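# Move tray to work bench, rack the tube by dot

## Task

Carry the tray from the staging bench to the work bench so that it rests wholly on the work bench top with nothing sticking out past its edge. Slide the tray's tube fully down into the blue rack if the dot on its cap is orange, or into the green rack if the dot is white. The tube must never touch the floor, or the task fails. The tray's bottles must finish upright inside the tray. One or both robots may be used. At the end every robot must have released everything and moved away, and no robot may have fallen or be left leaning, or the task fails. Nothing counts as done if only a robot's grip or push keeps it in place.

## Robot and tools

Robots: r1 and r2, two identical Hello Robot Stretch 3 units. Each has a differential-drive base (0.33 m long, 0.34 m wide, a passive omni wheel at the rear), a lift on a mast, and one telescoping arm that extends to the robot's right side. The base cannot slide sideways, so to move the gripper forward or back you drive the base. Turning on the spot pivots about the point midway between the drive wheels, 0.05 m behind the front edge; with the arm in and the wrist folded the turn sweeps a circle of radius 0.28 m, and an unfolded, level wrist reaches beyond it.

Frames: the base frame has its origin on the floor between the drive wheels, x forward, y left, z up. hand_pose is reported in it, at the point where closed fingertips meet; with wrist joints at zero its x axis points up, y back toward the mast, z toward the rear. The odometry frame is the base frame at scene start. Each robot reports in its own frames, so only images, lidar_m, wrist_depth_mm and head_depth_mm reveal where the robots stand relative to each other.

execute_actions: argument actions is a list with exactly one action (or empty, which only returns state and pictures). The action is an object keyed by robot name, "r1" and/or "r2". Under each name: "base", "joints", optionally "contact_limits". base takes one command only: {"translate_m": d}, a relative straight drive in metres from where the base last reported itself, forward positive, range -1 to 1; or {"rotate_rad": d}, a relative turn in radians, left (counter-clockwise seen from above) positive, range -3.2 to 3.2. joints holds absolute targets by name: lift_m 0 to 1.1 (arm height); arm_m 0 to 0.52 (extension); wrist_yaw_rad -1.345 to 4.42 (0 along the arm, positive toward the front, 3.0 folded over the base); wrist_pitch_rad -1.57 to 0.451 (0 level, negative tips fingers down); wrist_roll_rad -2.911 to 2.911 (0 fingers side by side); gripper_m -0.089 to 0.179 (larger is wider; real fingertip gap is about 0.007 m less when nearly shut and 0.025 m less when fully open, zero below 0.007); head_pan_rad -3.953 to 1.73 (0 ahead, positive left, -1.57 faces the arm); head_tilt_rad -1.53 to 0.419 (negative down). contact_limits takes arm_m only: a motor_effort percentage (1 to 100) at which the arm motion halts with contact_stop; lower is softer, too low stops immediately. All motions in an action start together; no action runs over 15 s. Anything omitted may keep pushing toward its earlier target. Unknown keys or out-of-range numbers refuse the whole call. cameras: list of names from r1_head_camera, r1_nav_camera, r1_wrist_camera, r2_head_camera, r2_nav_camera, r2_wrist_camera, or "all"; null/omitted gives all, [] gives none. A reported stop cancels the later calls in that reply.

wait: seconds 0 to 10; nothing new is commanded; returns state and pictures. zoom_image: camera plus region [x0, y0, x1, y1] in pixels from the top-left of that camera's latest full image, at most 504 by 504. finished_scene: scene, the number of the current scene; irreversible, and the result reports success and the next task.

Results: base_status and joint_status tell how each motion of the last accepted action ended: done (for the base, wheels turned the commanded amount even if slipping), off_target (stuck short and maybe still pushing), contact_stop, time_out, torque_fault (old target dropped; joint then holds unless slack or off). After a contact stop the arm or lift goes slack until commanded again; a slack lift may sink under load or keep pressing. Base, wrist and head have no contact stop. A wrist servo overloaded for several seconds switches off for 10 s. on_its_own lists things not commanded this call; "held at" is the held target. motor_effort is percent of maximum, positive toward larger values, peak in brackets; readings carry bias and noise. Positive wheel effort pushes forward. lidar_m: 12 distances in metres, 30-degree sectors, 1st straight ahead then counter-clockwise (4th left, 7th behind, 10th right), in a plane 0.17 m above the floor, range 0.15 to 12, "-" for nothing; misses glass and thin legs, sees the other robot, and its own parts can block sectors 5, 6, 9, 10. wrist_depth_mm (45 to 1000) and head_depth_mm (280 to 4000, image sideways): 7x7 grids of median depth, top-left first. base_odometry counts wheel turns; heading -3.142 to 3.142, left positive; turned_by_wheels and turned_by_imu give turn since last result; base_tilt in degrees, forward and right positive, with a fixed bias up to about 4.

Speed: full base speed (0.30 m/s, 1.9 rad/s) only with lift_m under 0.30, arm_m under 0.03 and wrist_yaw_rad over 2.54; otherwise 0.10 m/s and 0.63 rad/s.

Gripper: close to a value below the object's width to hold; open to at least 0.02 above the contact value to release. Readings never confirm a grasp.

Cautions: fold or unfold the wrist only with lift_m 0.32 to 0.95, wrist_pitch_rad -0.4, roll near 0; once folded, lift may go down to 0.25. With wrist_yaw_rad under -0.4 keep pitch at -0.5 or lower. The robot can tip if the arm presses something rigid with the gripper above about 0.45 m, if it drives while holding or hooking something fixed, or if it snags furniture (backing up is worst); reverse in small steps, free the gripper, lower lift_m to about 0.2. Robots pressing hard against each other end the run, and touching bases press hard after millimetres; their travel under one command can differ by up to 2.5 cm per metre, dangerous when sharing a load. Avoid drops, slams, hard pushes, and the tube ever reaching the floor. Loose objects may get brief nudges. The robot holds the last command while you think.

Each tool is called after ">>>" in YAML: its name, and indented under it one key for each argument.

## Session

>>> execute_actions:
  actions: []

Scene clock: 0.00 s.
r1.base_odometry: x=+0.000 y=+0.000 heading=+0.000 (m, m, rad; r1's odometry frame)
r1.turned_by_wheels: +0.000 (rad since the last result)
r1.turned_by_imu: +0.000 (rad since the last result)
r1.base_tilt: forward=-1.6 right=+0.0 (deg)
r1.lidar_m: 1.20 3.99 1.65 1.66 2.02 1.38 2.38 2.59 1.08 0.82 0.80 0.84
r1.head_depth_mm: 1046 1048 1054 1061 1070 1068 1080 / 1192 1194 1200 1211 1214 1223 1229 / 1375 1385 1387 1403 1413 1423 1422 / 1639 1650 1668 1673 1684 1699 1712 / 2016 2035 2058 2080 2093 2111 2093 / 2243 2649 2682 2727 2720 2775 2285 / 2267 3258 3902 3999 - 3279 2286
r1.base_status: not commanded
r1.joint_positions: lift_m=+0.370 arm_m=+0.001 wrist_yaw_rad=+2.896 wrist_pitch_rad=-0.373 wrist_roll_rad=+0.006 gripper_m=+0.037 head_pan_rad=-0.015 head_tilt_rad=-0.002
r1.joint_status: not commanded
r1.motor_effort: left_wheel=+0 right_wheel=-1 lift_m=+26 arm_m=+0 wrist_yaw_rad=+0 wrist_pitch_rad=+7 wrist_roll_rad=+0 gripper_m=+0 head_pan_rad=+0 head_tilt_rad=+3 (%)
r1.hand_pose: x=+0.0345 y=+0.0766 z=+0.3928 quat_wxyz=(+0.216, +0.707, +0.045, +0.672) (m; r1's base frame)
r1.wrist_depth_mm: - - - - - - - / - - - - - - - / - - - - - - - / 905 - 964 - - - - / 731 - 789 767 771 808 803 / 619 - 643 643 666 653 682 / 527 531 538 543 547 565 568
r2.base_odometry: x=+0.000 y=+0.000 heading=+0.000 (m, m, rad; r2's odometry frame)
r2.turned_by_wheels: +0.000 (rad since the last result)
r2.turned_by_imu: +0.000 (rad since the last result)
r2.base_tilt: forward=+0.1 right=+0.3 (deg)
r2.lidar_m: 1.46 4.24 1.45 1.02 0.97 0.99 1.30 3.10 1.63 1.49 2.87 1.29
r2.head_depth_mm: 1696 2485 - - - 1457 1242 / 1697 2494 - - - 1452 2240 / 1707 2498 - - - 1707 2206 / 1696 2522 - - - 2766 2201 / 1709 2363 - - - 3159 2101 / 1729 2378 - - - 3357 2171 / 1726 2520 - - - 3331 2178
r2.base_status: not commanded
r2.joint_positions: lift_m=+0.600 arm_m=+0.003 wrist_yaw_rad=+3.124 wrist_pitch_rad=-0.547 wrist_roll_rad=+0.013 gripper_m=+0.037 head_pan_rad=-0.017 head_tilt_rad=+0.009
r2.joint_status: not commanded
r2.motor_effort: left_wheel=+0 right_wheel=+0 lift_m=+39 arm_m=-1 wrist_yaw_rad=-1 wrist_pitch_rad=+3 wrist_roll_rad=+0 gripper_m=+0 head_pan_rad=-1 head_tilt_rad=+2 (%)
r2.hand_pose: x=-0.0176 y=+0.0588 z=+0.5853 quat_wxyz=(+0.198, +0.686, +0.184, +0.675) (m; r2's base frame)
r2.wrist_depth_mm: 738 842 - - - - - / 790 908 - - - - - / 833 975 - - - - - / 903 - - - - - - / 963 - - 993 - 942 933 / 896 891 867 830 - 810 800 / 790 765 751 745 723 716 700
pictures: r1_head_camera (sideways: a quarter turn clockwise sets it upright), r1_nav_camera (sideways: a quarter turn counterclockwise sets it upright), r1_wrist_camera, r2_head_camera (sideways: a quarter turn clockwise sets it upright), r2_nav_camera (sideways: a quarter turn counterclockwise sets it upright), r2_wrist_camera
Images, in order (width x height): r1_head_camera 896x504, r1_nav_camera 672x504, r1_wrist_camera 644x364, r2_head_camera 896x504, r2_nav_camera 672x504, r2_wrist_camera 644x364.

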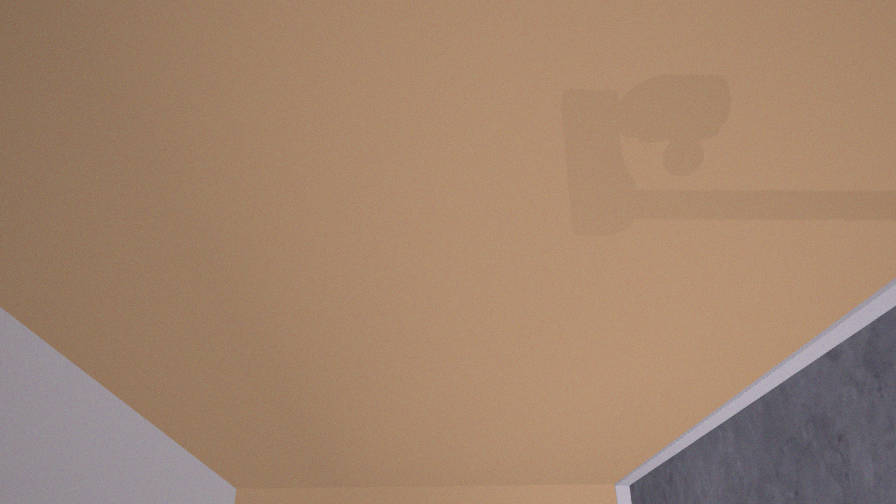

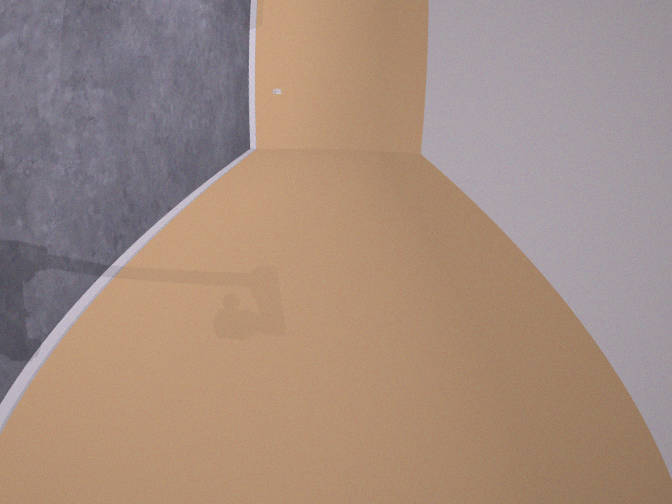

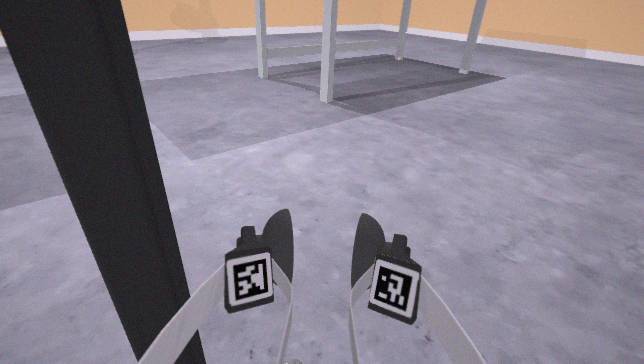

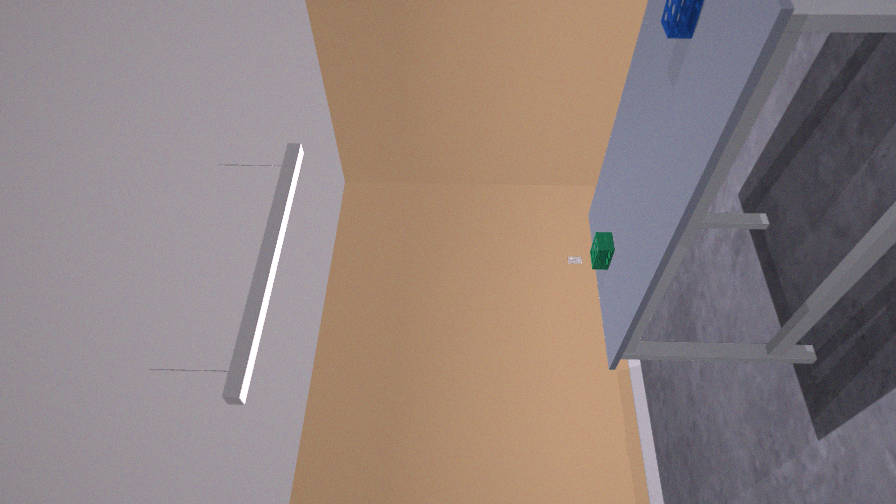

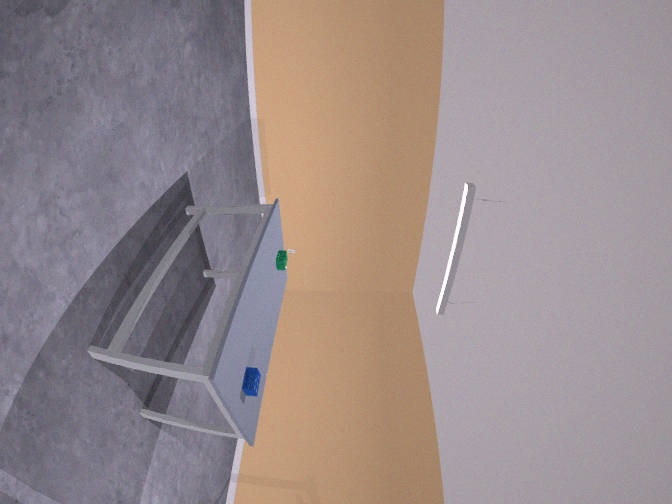

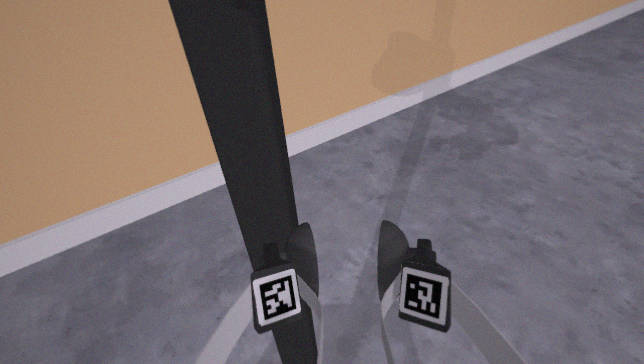

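>>> execute_actions:
  actions:
    - {"r1":{"base":{"rotate_rad":-2.67},"joints":{"lift_m":0.28,"head_pan_rad":-0.8,"head_tilt_rad":-0.5}},"r2":{"base":{"rotate_rad":0.576},"joints":{"lift_m":0.28,"head_pan_rad":-2.3,"head_tilt_rad":-0.5}}}
  cameras: ["r1_head_camera","r2_head_camera","r1_nav_camera","r2_nav_camera"]

Scene clock: 12.47 s.
r1.base_odometry: x=+0.000 y=+0.000 heading=-2.670 (m, m, rad; r1's odometry frame)
r1.turned_by_wheels: -2.670 (rad since the last result)
r1.turned_by_imu: -2.671 (rad since the last result)
r1.base_tilt: forward=-1.7 right=+0.0 (deg)
r1.lidar_m: 2.91 1.08 0.82 0.80 0.84 1.15 3.32 2.62 1.66 2.99 1.38 2.38
r1.head_depth_mm: 3919 - 1544 2251 1866 1595 1350 / - - 1646 2480 1965 1603 1344 / - - 1758 2584 1970 1596 1343 / - - 2830 2593 1980 1596 1334 / - - 3292 2570 1970 1591 1340 / - - 3231 2555 1956 1585 1340 / - - 3694 2519 1963 1586 1332
r1.base_status: done
r1.joint_positions: lift_m=+0.280 arm_m=+0.001 wrist_yaw_rad=+2.896 wrist_pitch_rad=-0.373 wrist_roll_rad=+0.006 gripper_m=+0.037 head_pan_rad=-0.793 head_tilt_rad=-0.494
r1.joint_status: all done
r1.motor_effort: left_wheel=+5(15) right_wheel=-3(8) lift_m=+24(23) arm_m=+0(0) wrist_yaw_rad=+0(0) wrist_pitch_rad=+7(7) wrist_roll_rad=+0(0) gripper_m=+1(0) head_pan_rad=-5(57) head_tilt_rad=-3(32) (%)
r1.hand_pose: x=+0.0345 y=+0.0765 z=+0.3030 quat_wxyz=(+0.216, +0.707, +0.045, +0.672) (m; r1's base frame)
r1.wrist_depth_mm: - 704 732 758 802 858 888 / - 756 758 848 874 921 - / 743 813 839 892 956 - - / 774 - 799 810 834 852 872 / 609 - 646 634 651 667 667 / 508 - 534 533 554 539 550 / 446 - - 450 450 461 467
r2.base_odometry: x=+0.000 y=+0.000 heading=+0.576 (m, m, rad; r2's odometry frame)
r2.turned_by_wheels: +0.576 (rad since the last result)
r2.turned_by_imu: +0.580 (rad since the last result)
r2.base_tilt: forward=+0.1 right=+0.3 (deg)
r2.lidar_m: 3.76 1.37 1.00 0.96 1.00 1.37 3.76 1.54 1.49 3.02 1.29 1.53
r2.head_depth_mm: - - 3860 2721 2083 1588 1290 / - - 2097 2924 2067 1592 1290 / - - 2019 2901 2007 1573 1293 / - - 1999 2433 1921 1566 1284 / 3953 - 2173 2815 2015 1557 1277 / 3763 3982 - 2645 2000 1548 1271 / 3376 3606 3890 2789 1977 1543 1274
r2.base_status: done
r2.joint_positions: lift_m=+0.280 arm_m=+0.003 wrist_yaw_rad=+3.124 wrist_pitch_rad=-0.547 wrist_roll_rad=+0.013 gripper_m=+0.037 head_pan_rad=-2.293 head_tilt_rad=-0.494
r2.joint_status: all done
r2.motor_effort: left_wheel=-4(8) right_wheel=+4(7) lift_m=+33(36) arm_m=+0(1) wrist_yaw_rad=+0(0) wrist_pitch_rad=+3(3) wrist_roll_rad=+0(0) gripper_m=+0(0) head_pan_rad=-3(34) head_tilt_rad=-3(32) (%)
r2.hand_pose: x=-0.0176 y=+0.0587 z=+0.2650 quat_wxyz=(+0.199, +0.686, +0.184, +0.675) (m; r2's base frame)
r2.wrist_depth_mm: 940 947 - 960 972 979 994 / - - - - - 993 952 / 903 862 844 813 802 761 740 / 713 695 680 657 633 614 600 / 582 565 559 558 548 517 511 / 493 - - - - 445 439 / 440 - - - 402 394 383
pictures: r1_head_camera (sideways: a quarter turn clockwise sets it upright), r1_nav_camera (sideways: a quarter turn counterclockwise sets it upright), r2_head_camera (sideways: a quarter turn clockwise sets it upright), r2_nav_camera (sideways: a quarter turn counterclockwise sets it upright)
Images, in order (width x height): r1_head_camera 896x504, r1_nav_camera 672x504, r2_head_camera 896x504, r2_nav_camera 672x504.

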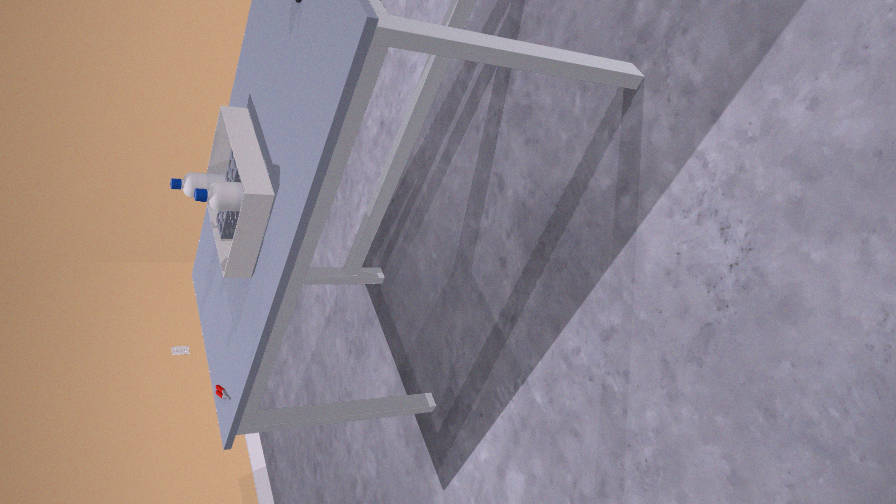

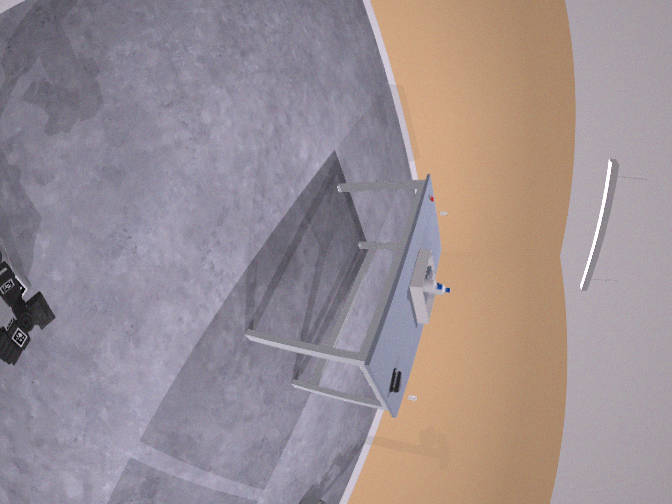

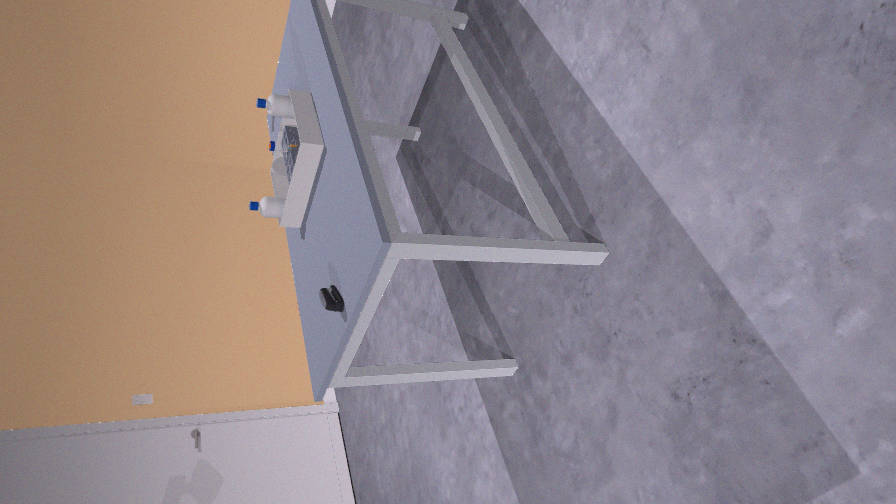

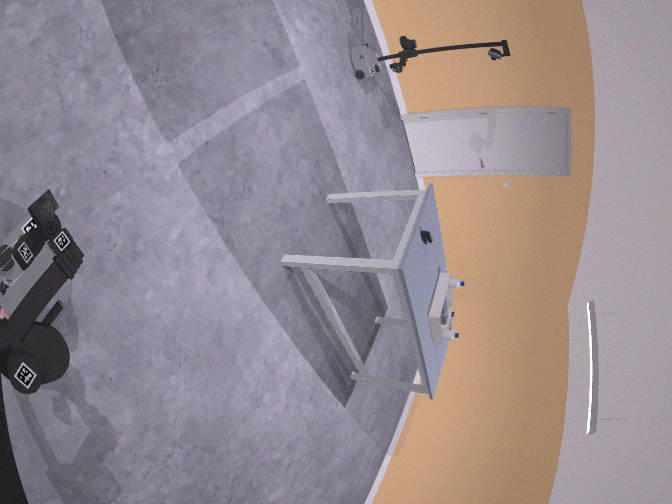

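>>> execute_actions:
  actions:
    - {"r1":{"base":{"rotate_rad":-0.64},"joints":{"head_pan_rad":-1.57,"head_tilt_rad":-0.8}},"r2":{"base":{"rotate_rad":0.42},"joints":{"head_pan_rad":-1.57,"head_tilt_rad":-0.8}}}
  cameras: []

>>> execute_actions:
  actions:
    - {"r1":{"base":{"translate_m":0.8}},"r2":{"base":{"translate_m":-0.93}}}
  cameras: []

>>> execute_actions:
  actions:
    - {"r1":{"base":{"translate_m":0.79}},"r2":{"base":{"translate_m":-0.93}}}
  cameras: []

>>> execute_actions:
  actions:
    - {"r1":{"base":{"rotate_rad":0.616},"joints":{"lift_m":0.95,"wrist_pitch_rad":-0.4}},"r2":{"base":{"rotate_rad":-0.42},"joints":{"lift_m":0.95,"wrist_pitch_rad":-0.4}}}
  cameras: ["r1_head_camera","r2_head_camera","r1_nav_camera","r2_nav_camera"]

Scene clock: 23.93 s.
r1.base_odometry: x=+0.000 y=+0.000 heading=+2.974 (m, m, rad; r1's odometry frame)
r1.turned_by_wheels: -0.640 (rad since the last result)
r1.turned_by_imu: -0.640 (rad since the last result)
r1.base_tilt: forward=-1.7 right=-0.1 (deg)
r1.lidar_m: 2.39 4.11 1.23 0.85 0.80 0.81 1.04 2.29 2.82 1.66 2.99 1.38
r1.head_depth_mm: 2755 2639 2122 1774 1507 1318 1171 / 1655 2594 2122 1762 1509 1321 1172 / 1592 2431 2049 1742 1502 1320 1172 / 3201 2530 2099 1766 1500 1317 1173 / 3289 2541 2095 1755 1509 1317 1170 / 3439 2590 2086 1751 1497 1319 1174 / 3450 2574 2076 1742 1496 1312 1169
r1.base_status: done
r1.joint_positions: lift_m=+0.280 arm_m=+0.001 wrist_yaw_rad=+2.896 wrist_pitch_rad=-0.373 wrist_roll_rad=+0.006 gripper_m=+0.037 head_pan_rad=-1.563 head_tilt_rad=-0.790
r1.joint_status: all done
r1.motor_effort: left_wheel=+5(13) right_wheel=-4(7) lift_m=+24(24) arm_m=-1(0) wrist_yaw_rad=+0(0) wrist_pitch_rad=+7(7) wrist_roll_rad=+1(0) gripper_m=+0(1) head_pan_rad=-5(57) head_tilt_rad=-4(25) (%)
r1.hand_pose: x=+0.0345 y=+0.0765 z=+0.3030 quat_wxyz=(+0.216, +0.707, +0.045, +0.672) (m; r1's base frame)
r1.wrist_depth_mm: - 749 871 - - - - / - 795 956 - - - - / 646 837 926 - - - - / 669 - 795 802 830 850 848 / 608 - 649 646 654 670 674 / 506 - 535 532 562 544 548 / 447 - - 455 440 460 462
r2.base_odometry: x=+0.000 y=+0.000 heading=+0.996 (m, m, rad; r2's odometry frame)
r2.turned_by_wheels: +0.420 (rad since the last result)
r2.turned_by_imu: +0.423 (rad since the last result)
r2.base_tilt: forward=+0.2 right=+0.3 (deg)
r2.lidar_m: 1.54 1.03 0.97 0.98 1.25 2.72 1.73 1.49 3.00 1.29 1.40 4.24
r2.head_depth_mm: 3154 3349 2439 1893 1550 1311 1143 / 3293 3367 2410 1872 1543 1304 1133 / 3392 3294 2350 1873 1535 1294 1127 / 3526 2901 2285 1857 1521 1294 1125 / 3568 1468 2255 1782 1516 1288 1123 / 3706 1355 2234 1780 1497 1280 1112 / 3870 1425 2312 1795 1493 1271 1110
r2.base_status: done
r2.joint_positions: lift_m=+0.280 arm_m=+0.003 wrist_yaw_rad=+3.124 wrist_pitch_rad=-0.547 wrist_roll_rad=+0.013 gripper_m=+0.037 head_pan_rad=-1.577 head_tilt_rad=-0.790
r2.joint_status: all done
r2.motor_effort: left_wheel=-5(10) right_wheel=+3(9) lift_m=+33(33) arm_m=-1(1) wrist_yaw_rad=+0(1) wrist_pitch_rad=+3(3) wrist_roll_rad=+0(0) gripper_m=+0(0) head_pan_rad=+2(33) head_tilt_rad=-4(26) (%)
r2.hand_pose: x=-0.0176 y=+0.0587 z=+0.2650 quat_wxyz=(+0.199, +0.686, +0.184, +0.675) (m; r2's base frame)
r2.wrist_depth_mm: - - - - 943 868 797 / - - - - 990 898 841 / 908 860 858 813 800 765 752 / 719 688 675 653 637 619 601 / 585 568 561 557 545 520 504 / 494 - - - - 446 439 / 438 - - - 395 390 388
pictures: none
No camera images: the call's "cameras" was empty. Leave "cameras" out to get every camera's image.

Scene clock: 28.80 s.
r1.base_odometry: x=-0.789 y=+0.134 heading=+2.974 (m, m, rad; r1's odometry frame)
r1.turned_by_wheels: +0.000 (rad since the last result)
r1.turned_by_imu: +0.000 (rad since the last result)
r1.base_tilt: forward=-1.7 right=+0.1 (deg)
r1.lidar_m: 1.60 3.47 1.99 1.33 1.26 1.28 1.64 3.63 1.91 2.28 0.77 1.44
r1.head_depth_mm: 3210 2376 2110 1755 1515 1320 1180 / 3554 2656 2101 1765 1505 1315 1171 / 3502 2615 2092 1756 1504 1319 1169 / 3486 2626 2099 1750 1500 1319 1171 / 3507 2623 2097 1757 1500 1318 1168 / 3323 2587 2092 1749 1497 1313 1170 / 3221 2605 2095 1739 1500 1310 1159
r1.base_status: done
r1.joint_positions: lift_m=+0.280 arm_m=+0.001 wrist_yaw_rad=+2.896 wrist_pitch_rad=-0.373 wrist_roll_rad=+0.006 gripper_m=+0.037 head_pan_rad=-1.563 head_tilt_rad=-0.790
r1.joint_status: not commanded
r1.motor_effort: left_wheel=+5(16) right_wheel=-4(6) lift_m=+23(24) arm_m=-1(1) wrist_yaw_rad=-1(0) wrist_pitch_rad=+7(7) wrist_roll_rad=+0(1) gripper_m=+0(0) head_pan_rad=-5(5) head_tilt_rad=-5(3) (%)
r1.hand_pose: x=+0.0345 y=+0.0765 z=+0.3029 quat_wxyz=(+0.216, +0.707, +0.045, +0.672) (m; r1's base frame)
r1.wrist_depth_mm: - - - - - - - / - - - - - - - / 945 - - - - - - / 761 - 806 819 832 851 879 / 618 - 644 635 656 661 668 / 509 - 539 532 551 536 561 / 446 - - 450 450 456 468
r2.base_odometry: x=-0.506 y=-0.780 heading=+0.995 (m, m, rad; r2's odometry frame)
r2.turned_by_wheels: +0.000 (rad since the last result)
r2.turned_by_imu: -0.008 (rad since the last result)
r2.base_tilt: forward=+0.0 right=+0.4 (deg)
r2.lidar_m: 2.15 1.44 1.34 1.36 1.72 3.69 1.14 0.76 0.72 3.49 1.72 1.94
r2.head_depth_mm: 2809 3067 2252 1883 1553 1253 1144 / 2935 3249 2402 1888 1545 1308 1126 / 3038 3330 2393 1856 1533 1303 1122 / 3199 3284 2374 1848 1521 1293 1125 / 3323 3214 2315 1843 1511 1283 1115 / 3507 3185 2336 1833 1498 1278 1111 / 3659 3182 2285 1809 1497 1271 1109
r2.base_status: done
r2.joint_positions: lift_m=+0.280 arm_m=+0.003 wrist_yaw_rad=+3.124 wrist_pitch_rad=-0.548 wrist_roll_rad=+0.013 gripper_m=+0.037 head_pan_rad=-1.577 head_tilt_rad=-0.790
r2.joint_status: not commanded
r2.motor_effort: left_wheel=-3(12) right_wheel=+2(6) lift_m=+33(33) arm_m=-1(0) wrist_yaw_rad=-1(0) wrist_pitch_rad=+3(3) wrist_roll_rad=+0(0) gripper_m=+1(0) head_pan_rad=+2(3) head_tilt_rad=-5(5) (%)
r2.hand_pose: x=-0.0176 y=+0.0587 z=+0.2649 quat_wxyz=(+0.199, +0.686, +0.184, +0.675) (m; r2's base frame)
r2.wrist_depth_mm: - - - - - - - / - - - - - - 955 / 906 878 842 815 790 754 731 / 715 686 683 648 637 613 597 / 580 567 564 563 546 518 510 / 494 - - - - 444 440 / 442 - - - 396 393 388
pictures: none
No camera images: the call's "cameras" was empty. Leave "cameras" out to get every camera's image.

Scene clock: 33.67 s.
r1.base_odometry: x=-1.568 y=+0.265 heading=+2.974 (m, m, rad; r1's odometry frame)
r1.turned_by_wheels: +0.000 (rad since the last result)
r1.turned_by_imu: +0.000 (rad since the last result)
r1.base_tilt: forward=-1.6 right=+0.0 (deg)
r1.lidar_m: 0.82 2.84 2.70 1.83 1.70 1.72 2.24 2.42 0.70 1.03 0.96 0.98
r1.head_depth_mm: 3514 2654 862 736 1152 1319 1170 / 3497 2626 860 716 1482 1311 1176 / 3465 1068 861 716 655 1323 1173 / 3325 1067 854 712 626 1319 1169 / 3167 1064 854 711 612 1286 1170 / 3021 1057 851 712 610 565 1168 / 2881 1058 851 708 610 543 1168
r1.base_status: done
r1.joint_positions: lift_m=+0.280 arm_m=+0.001 wrist_yaw_rad=+2.896 wrist_pitch_rad=-0.374 wrist_roll_rad=+0.006 gripper_m=+0.037 head_pan_rad=-1.563 head_tilt_rad=-0.790
r1.joint_status: not commanded
r1.motor_effort: left_wheel=+4(15) right_wheel=-4(6) lift_m=+23(24) arm_m=+0(1) wrist_yaw_rad=+1(0) wrist_pitch_rad=+7(7) wrist_roll_rad=+0(1) gripper_m=+0(0) head_pan_rad=-5(5) head_tilt_rad=-4(4) (%)
r1.hand_pose: x=+0.0345 y=+0.0765 z=+0.3029 quat_wxyz=(+0.216, +0.707, +0.045, +0.672) (m; r1's base frame)
r1.wrist_depth_mm: - - - - - - - / - - - - - - - / - - - - - - - / 760 - 798 826 836 850 885 / 601 - 653 639 644 658 665 / 510 - 538 521 556 546 556 / 445 - - 454 450 457 470
r2.base_odometry: x=-1.012 y=-1.560 heading=+0.995 (m, m, rad; r2's odometry frame)
r2.turned_by_wheels: +0.000 (rad since the last result)
r2.turned_by_imu: -0.008 (rad since the last result)
r2.base_tilt: forward=+0.0 right=+0.4 (deg)
r2.lidar_m: 2.78 1.85 1.71 1.72 2.18 2.84 0.55 0.37 0.34 0.34 0.43 2.45
r2.head_depth_mm: 2505 2760 878 743 624 544 1136 / 2620 2876 903 741 624 566 1132 / 2734 3007 966 753 622 1221 1087 / 2826 3114 953 752 618 1262 1088 / 3007 3214 948 746 613 1285 1103 / 3098 3176 938 741 644 1276 1114 / 3297 3149 902 735 1388 1219 1107
r2.base_status: done
r2.joint_positions: lift_m=+0.280 arm_m=+0.003 wrist_yaw_rad=+3.124 wrist_pitch_rad=-0.548 wrist_roll_rad=+0.013 gripper_m=+0.037 head_pan_rad=-1.577 head_tilt_rad=-0.790
r2.joint_status: not commanded
r2.motor_effort: left_wheel=-3(11) right_wheel=+2(5) lift_m=+33(33) arm_m=-1(1) wrist_yaw_rad=+0(0) wrist_pitch_rad=+4(3) wrist_roll_rad=+0(0) gripper_m=+0(0) head_pan_rad=+3(3) head_tilt_rad=-5(5) (%)
r2.hand_pose: x=-0.0176 y=+0.0587 z=+0.2649 quat_wxyz=(+0.199, +0.686, +0.184, +0.675) (m; r2's base frame)
r2.wrist_depth_mm: - - - - - - - / - - - - - 993 962 / 916 881 857 817 781 772 737 / 711 691 672 653 637 622 607 / 584 569 562 566 543 520 506 / 490 - - - - 449 439 / 441 - - - 394 392 387
pictures: none
No camera images: the call's "cameras" was empty. Leave "cameras" out to get every camera's image.

Scene clock: 40.60 s.
r1.base_odometry: x=-1.568 y=+0.265 heading=-2.693 (m, m, rad; r1's odometry frame)
r1.turned_by_wheels: +0.616 (rad since the last result)
r1.turned_by_imu: +0.617 (rad since the last result)
r1.base_tilt: forward=-1.7 right=+0.0 (deg)
r1.lidar_m: 2.84 2.45 1.78 1.69 1.75 2.42 2.42 0.70 1.00 0.96 1.00 0.82
r1.head_depth_mm: 2809 2629 857 - - 1284 1176 / 2811 2650 859 741 - 1272 1174 / 2809 2633 802 630 - - - / 2824 1447 759 631 - - - / 2754 1062 801 743 - 1265 1186 / 2849 808 773 666 630 1272 1167 / 2835 1054 800 664 609 1246 1168
r1.base_status: done
r1.joint_positions: lift_m=+0.950 arm_m=+0.001 wrist_yaw_rad=+2.896 wrist_pitch_rad=-0.414 wrist_roll_rad=+0.006 gripper_m=+0.037 head_pan_rad=-1.563 head_tilt_rad=-0.791
r1.joint_status: all done
r1.motor_effort: left_wheel=-4(12) right_wheel=+3(7) lift_m=+30(30) arm_m=-1(0) wrist_yaw_rad=-1(0) wrist_pitch_rad=+6(7) wrist_roll_rad=+0(1) gripper_m=+0(0) head_pan_rad=-4(4) head_tilt_rad=-4(4) (%)
r1.hand_pose: x=+0.0333 y=+0.0718 z=+0.9635 quat_wxyz=(+0.229, +0.706, +0.059, +0.667) (m; r1's base frame)
r1.wrist_depth_mm: - - - - - - - / - - - - - - - / - - - - - - - / - - - - - - - / - - - - - - - / - - - - - - - / - - - - - - -
r2.base_odometry: x=-1.012 y=-1.560 heading=+0.576 (m, m, rad; r2's odometry frame)
r2.turned_by_wheels: -0.420 (rad since the last result)
r2.turned_by_imu: -0.422 (rad since the last result)
r2.base_tilt: forward=+0.1 right=+0.4 (deg)
r2.lidar_m: 2.44 2.47 1.78 1.71 1.76 2.38 2.84 0.49 0.35 0.34 0.35 0.47
r2.head_depth_mm: 2673 2981 988 835 - 1269 1095 / 2626 2962 973 633 - 1263 1095 / 2629 2964 918 754 - - - / 2587 2915 918 747 - - - / 2469 2866 821 743 - 1243 1080 / 2584 2861 940 736 624 1234 1075 / 2619 2901 931 736 606 1220 1066
r2.base_status: done
r2.joint_positions: lift_m=+0.950 arm_m=+0.003 wrist_yaw_rad=+3.124 wrist_pitch_rad=-0.419 wrist_roll_rad=+0.013 gripper_m=+0.037 head_pan_rad=-1.577 head_tilt_rad=-0.790
r2.joint_status: all done
r2.motor_effort: left_wheel=+3(9) right_wheel=-4(7) lift_m=+46(48) arm_m=-1(0) wrist_yaw_rad=+0(0) wrist_pitch_rad=+5(8) wrist_roll_rad=+0(0) gripper_m=+0(0) head_pan_rad=+2(3) head_tilt_rad=-5(4) (%)
r2.hand_pose: x=-0.0173 y=+0.0768 z=+0.9623 quat_wxyz=(+0.154, +0.697, +0.140, +0.686) (m; r2's base frame)
r2.wrist_depth_mm: - - - - - - - / - - - - - - - / - - - - - - - / - - - - - - - / - - - - - - - / - - - - - - - / - - - - - - -
pictures: r1_head_camera (sideways: a quarter turn clockwise sets it upright), r1_nav_camera (sideways: a quarter turn counterclockwise sets it upright), r2_head_camera (sideways: a quarter turn clockwise sets it upright), r2_nav_camera (sideways: a quarter turn counterclockwise sets it upright)
Images, in order (width x height): r1_head_camera 896x504, r1_nav_camera 672x504, r2_head_camera 896x504, r2_nav_camera 672x504.

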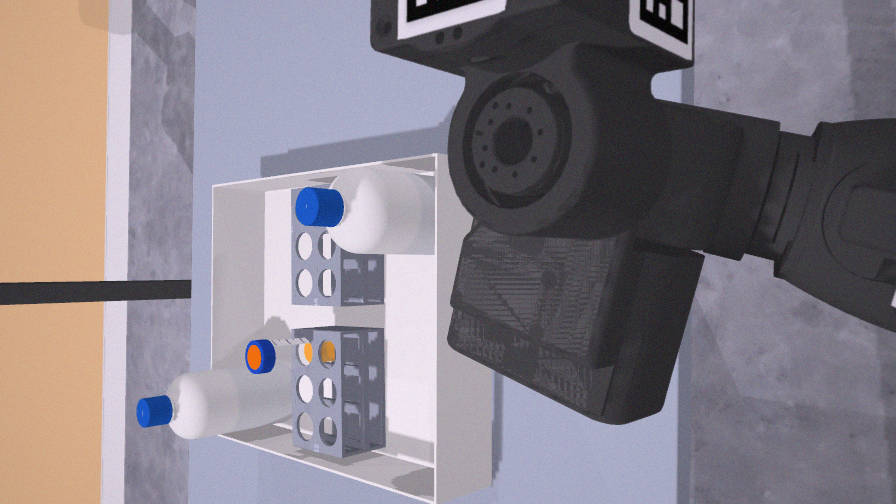

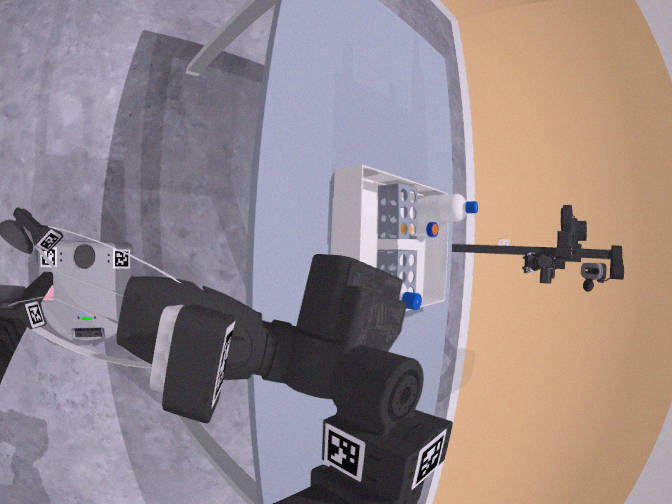

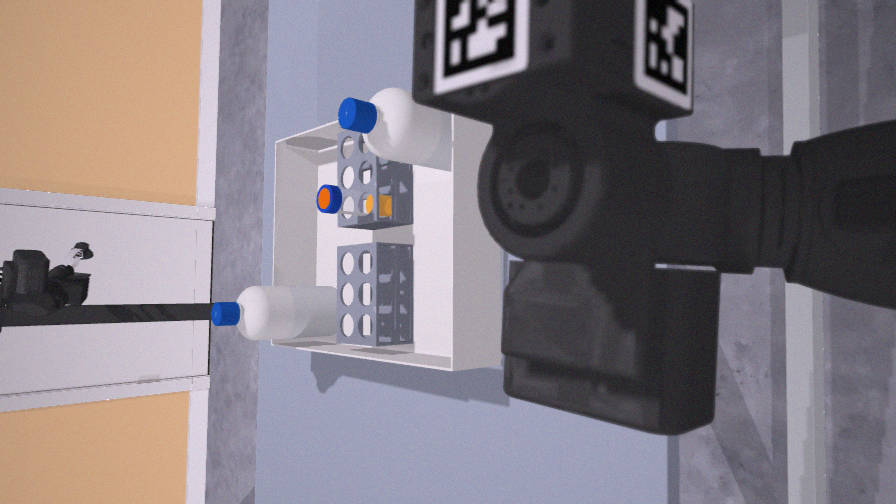

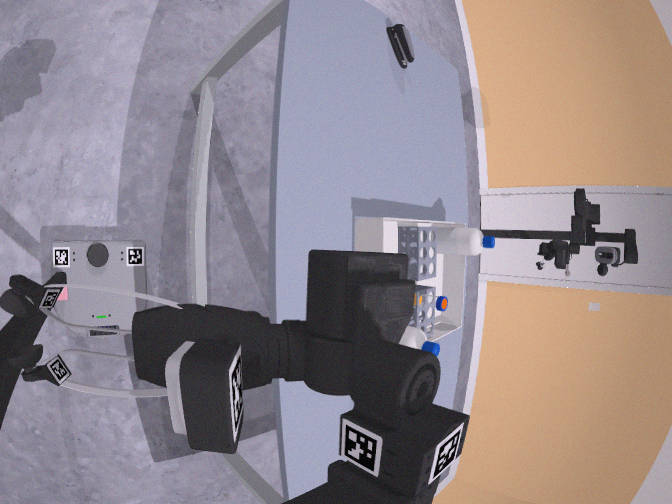

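>>> execute_actions:
  actions:
    - {"r1":{"base":{"translate_m":0.075},"joints":{"wrist_yaw_rad":0,"gripper_m":0.1}},"r2":{"base":{"rotate_rad":0.016},"joints":{"wrist_yaw_rad":0,"gripper_m":0.1}}}
  cameras: []

>>> execute_actions:
  actions:
    - {"r1":{"base":{"rotate_rad":0.006},"joints":{"lift_m":1.0,"wrist_pitch_rad":-1.57,"wrist_roll_rad":-1.57,"arm_m":0.355}},"r2":{"joints":{"lift_m":1.0,"wrist_pitch_rad":-1.57,"wrist_roll_rad":-1.57,"arm_m":0.40}}}
  cameras: ["r1_head_camera","r1_wrist_camera","r2_head_camera","r2_wrist_camera"]

Scene clock: 50.33 s.
r1.base_odometry: x=-1.635 y=+0.233 heading=-2.694 (m, m, rad; r1's odometry frame)
r1.turned_by_wheels: +0.000 (rad since the last result)
r1.turned_by_imu: +0.000 (rad since the last result)
r1.base_tilt: forward=-1.7 right=-0.1 (deg)
r1.lidar_m: 2.76 2.45 1.78 1.69 1.76 2.43 2.49 0.77 1.00 0.96 1.00 0.75
r1.head_depth_mm: 2819 2652 860 - - - 1130 / 2813 2646 791 - - - 1151 / 2740 2599 787 - - - 1145 / 2732 1429 806 665 600 1245 1172 / 2821 820 774 663 610 1246 1167 / 2805 1054 805 665 610 1254 1168 / 2820 1057 851 707 610 1249 1168
r1.base_status: done
r1.joint_positions: lift_m=+0.950 arm_m=+0.001 wrist_yaw_rad=+0.002 wrist_pitch_rad=-0.414 wrist_roll_rad=+0.006 gripper_m=+0.100 head_pan_rad=-1.563 head_tilt_rad=-0.791
r1.joint_status: all done
r1.motor_effort: left_wheel=-4(5) right_wheel=+2(6) lift_m=+29(29) arm_m=-1(1) wrist_yaw_rad=-3(3) wrist_pitch_rad=+6(7) wrist_roll_rad=+1(0) gripper_m=+0(99) head_pan_rad=-5(4) head_tilt_rad=-3(4) (%)
r1.hand_pose: x=-0.0211 y=-0.3714 z=+0.9635 quat_wxyz=(+0.690, +0.146, -0.693, -0.145) (m; r1's base frame)
r1.wrist_depth_mm: - - - - - - - / - - - - - - - / 737 728 584 654 788 838 - / 559 560 489 515 320 601 633 / 450 457 454 463 311 485 496 / 377 380 334 333 324 401 409 / 325 328 334 336 340 336 347
r2.base_odometry: x=-1.012 y=-1.560 heading=+0.592 (m, m, rad; r2's odometry frame)
r2.turned_by_wheels: +0.016 (rad since the last result)
r2.turned_by_imu: +0.017 (rad since the last result)
r2.base_tilt: forward=+0.1 right=+0.2 (deg)
r2.lidar_m: 2.44 2.43 1.78 1.71 1.77 2.43 2.84 0.48 0.35 0.34 0.35 0.48
r2.head_depth_mm: 2669 2971 988 832 - - 1099 / 2626 2931 943 626 - - 1093 / 2604 2958 921 - - - 1086 / 945 2848 890 774 - - 1078 / 2623 2908 848 700 613 1230 1074 / 2613 2902 940 740 610 1226 1076 / 2650 2911 934 737 605 1218 1067
r2.base_status: done
r2.joint_positions: lift_m=+0.950 arm_m=+0.003 wrist_yaw_rad=+0.002 wrist_pitch_rad=-0.419 wrist_roll_rad=+0.013 gripper_m=+0.100 head_pan_rad=-1.577 head_tilt_rad=-0.790
r2.joint_status: all done
r2.motor_effort: left_wheel=+2(4) right_wheel=-2(4) lift_m=+46(46) arm_m=+0(1) wrist_yaw_rad=-3(3) wrist_pitch_rad=+5(5) wrist_roll_rad=+0(0) gripper_m=+0(81) head_pan_rad=+3(2) head_tilt_rad=-5(5) (%)
r2.hand_pose: x=-0.0210 y=-0.3719 z=+0.9623 quat_wxyz=(+0.688, +0.147, -0.696, -0.147) (m; r2's base frame)
r2.wrist_depth_mm: - - - - - - - / - - - - - - - / - - - 688 714 787 768 / 690 674 624 547 515 538 579 / 541 522 500 494 459 445 465 / 438 429 362 361 362 - 389 / 368 362 348 350 342 329 336
pictures: none
No camera images: the call's "cameras" was empty. Leave "cameras" out to get every camera's image.

Scene clock: 54.47 s.
r1.base_odometry: x=-1.635 y=+0.233 heading=-2.688 (m, m, rad; r1's odometry frame)
r1.turned_by_wheels: +0.006 (rad since the last result)
r1.turned_by_imu: +0.006 (rad since the last result)
r1.base_tilt: forward=-1.7 right=+0.0 (deg)
r1.lidar_m: 2.77 2.44 1.78 1.69 1.75 2.44 2.49 0.77 1.00 0.96 1.00 0.75
r1.head_depth_mm: 2864 2630 860 717 616 1254 1174 / - 2625 601 645 614 1251 1170 / - - 777 664 613 1249 1172 / 2723 1024 797 664 611 1254 1170 / 2835 832 773 662 612 1249 1165 / 2807 1057 824 677 609 1246 1171 / 2832 1056 847 710 608 1244 1171
r1.base_status: done
r1.joint_positions: lift_m=+1.000 arm_m=+0.355 wrist_yaw_rad=+0.000 wrist_pitch_rad=-1.560 wrist_roll_rad=-1.564 gripper_m=+0.100 head_pan_rad=-1.563 head_tilt_rad=-0.791
r1.joint_status: all done
joint sent to its limit — the command would take r1.wrist_pitch_rad past its lower limit, so that joint was sent only as far as its limit.
r1.motor_effort: left_wheel=-4(8) right_wheel=+3(6) lift_m=+29(29) arm_m=+2(3) wrist_yaw_rad=+0(1) wrist_pitch_rad=-4(5) wrist_roll_rad=-2(2) gripper_m=+0(0) head_pan_rad=-4(4) head_tilt_rad=-4(4) (%)
r1.hand_pose: x=-0.0214 y=-0.4784 z=+0.8821 quat_wxyz=(+0.711, +0.704, -0.002, -0.003) (m; r1's base frame)
r1.wrist_depth_mm: 954 261 261 258 257 255 202 / - 267 268 265 265 261 232 / - 275 275 272 270 265 212 / - 283 283 278 275 276 224 / - 287 288 286 283 275 223 / - 295 299 293 256 255 228 / - 305 301 223 187 267 232
r2.base_odometry: x=-1.012 y=-1.560 heading=+0.592 (m, m, rad; r2's odometry frame)
r2.turned_by_wheels: +0.000 (rad since the last result)
r2.turned_by_imu: +0.000 (rad since the last result)
r2.base_tilt: forward=+0.2 right=+0.3 (deg)
r2.lidar_m: 2.44 2.43 1.77 1.71 1.77 2.42 2.84 0.48 0.35 0.34 0.35 0.48
r2.head_depth_mm: 2500 - 985 769 629 1254 1096 / - 2950 940 654 624 1248 1090 / - 2984 922 695 619 1244 1086 / 692 1496 865 687 618 1243 1082 / 2606 2908 849 698 614 1237 1083 / 2612 2859 940 742 609 1229 1074 / 2629 2909 931 734 607 1218 1069
r2.base_status: not commanded
r2.joint_positions: lift_m=+1.000 arm_m=+0.400 wrist_yaw_rad=+0.000 wrist_pitch_rad=-1.562 wrist_roll_rad=-1.564 gripper_m=+0.100 head_pan_rad=-1.577 head_tilt_rad=-0.790
r2.joint_status: all done
r2.motor_effort: left_wheel=+1(1) right_wheel=-2(2) lift_m=+45(46) arm_m=+4(4) wrist_yaw_rad=-1(3) wrist_pitch_rad=-3(3) wrist_roll_rad=-2(2) gripper_m=+1(1) head_pan_rad=+2(2) head_tilt_rad=-4(5) (%)
r2.hand_pose: x=-0.0214 y=-0.5229 z=+0.8821 quat_wxyz=(+0.710, +0.704, -0.002, -0.003) (m; r2's base frame)
r2.wrist_depth_mm: - 270 268 265 261 238 220 / - 276 273 268 265 259 231 / - 282 279 274 273 262 208 / - 288 285 280 276 267 213 / - 295 291 285 282 271 243 / - 301 298 293 288 - 230 / - 309 306 297 291 291 225
pictures: r1_head_camera (sideways: a quarter turn clockwise sets it upright), r1_wrist_camera, r2_head_camera (sideways: a quarter turn clockwise sets it upright), r2_wrist_camera
Images, in order (width x height): r1_head_camera 896x504, r1_wrist_camera 644x364, r2_head_camera 896x504, r2_wrist_camera 644x364.

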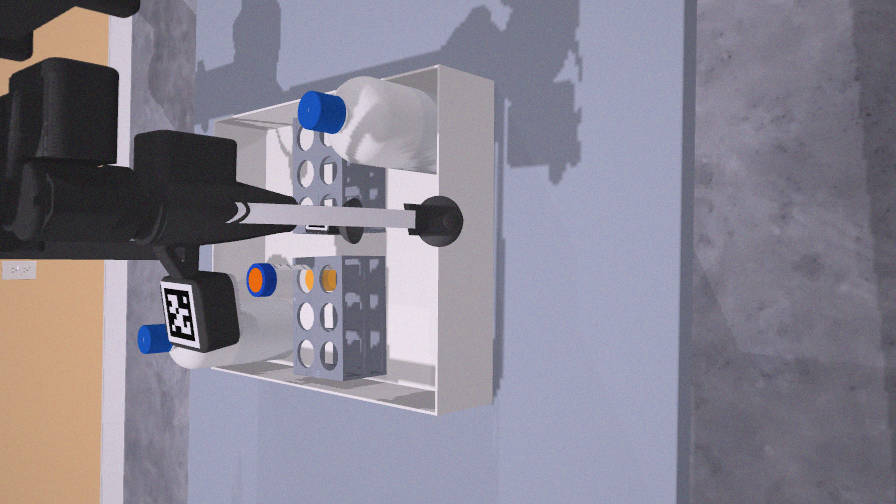

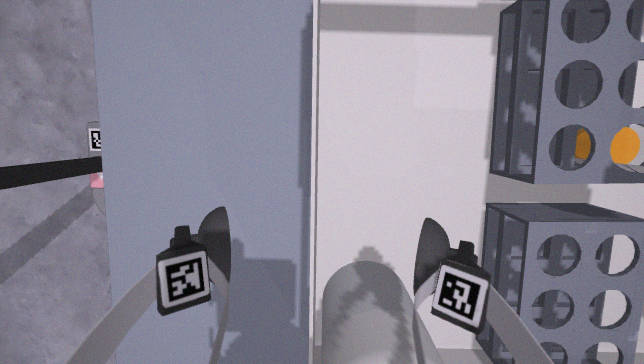

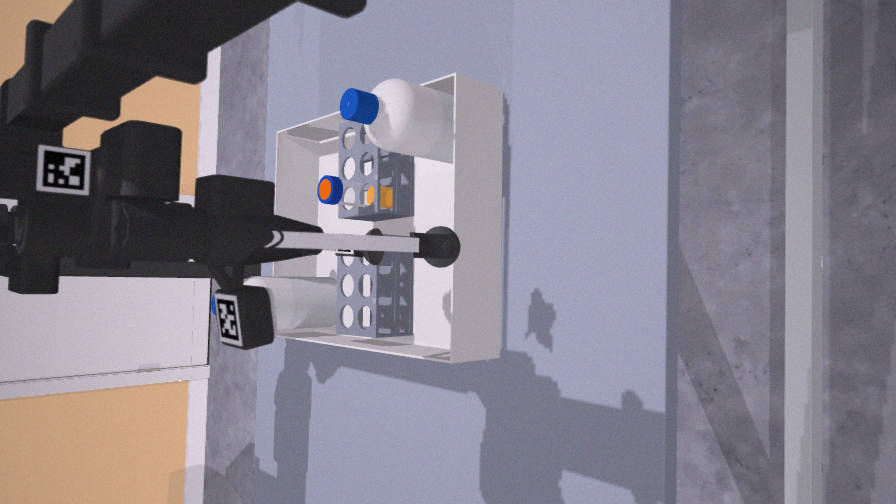

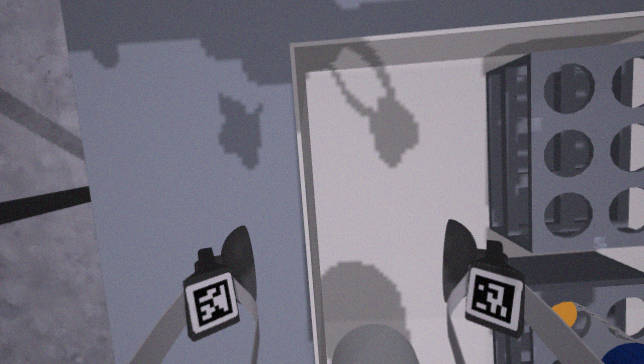

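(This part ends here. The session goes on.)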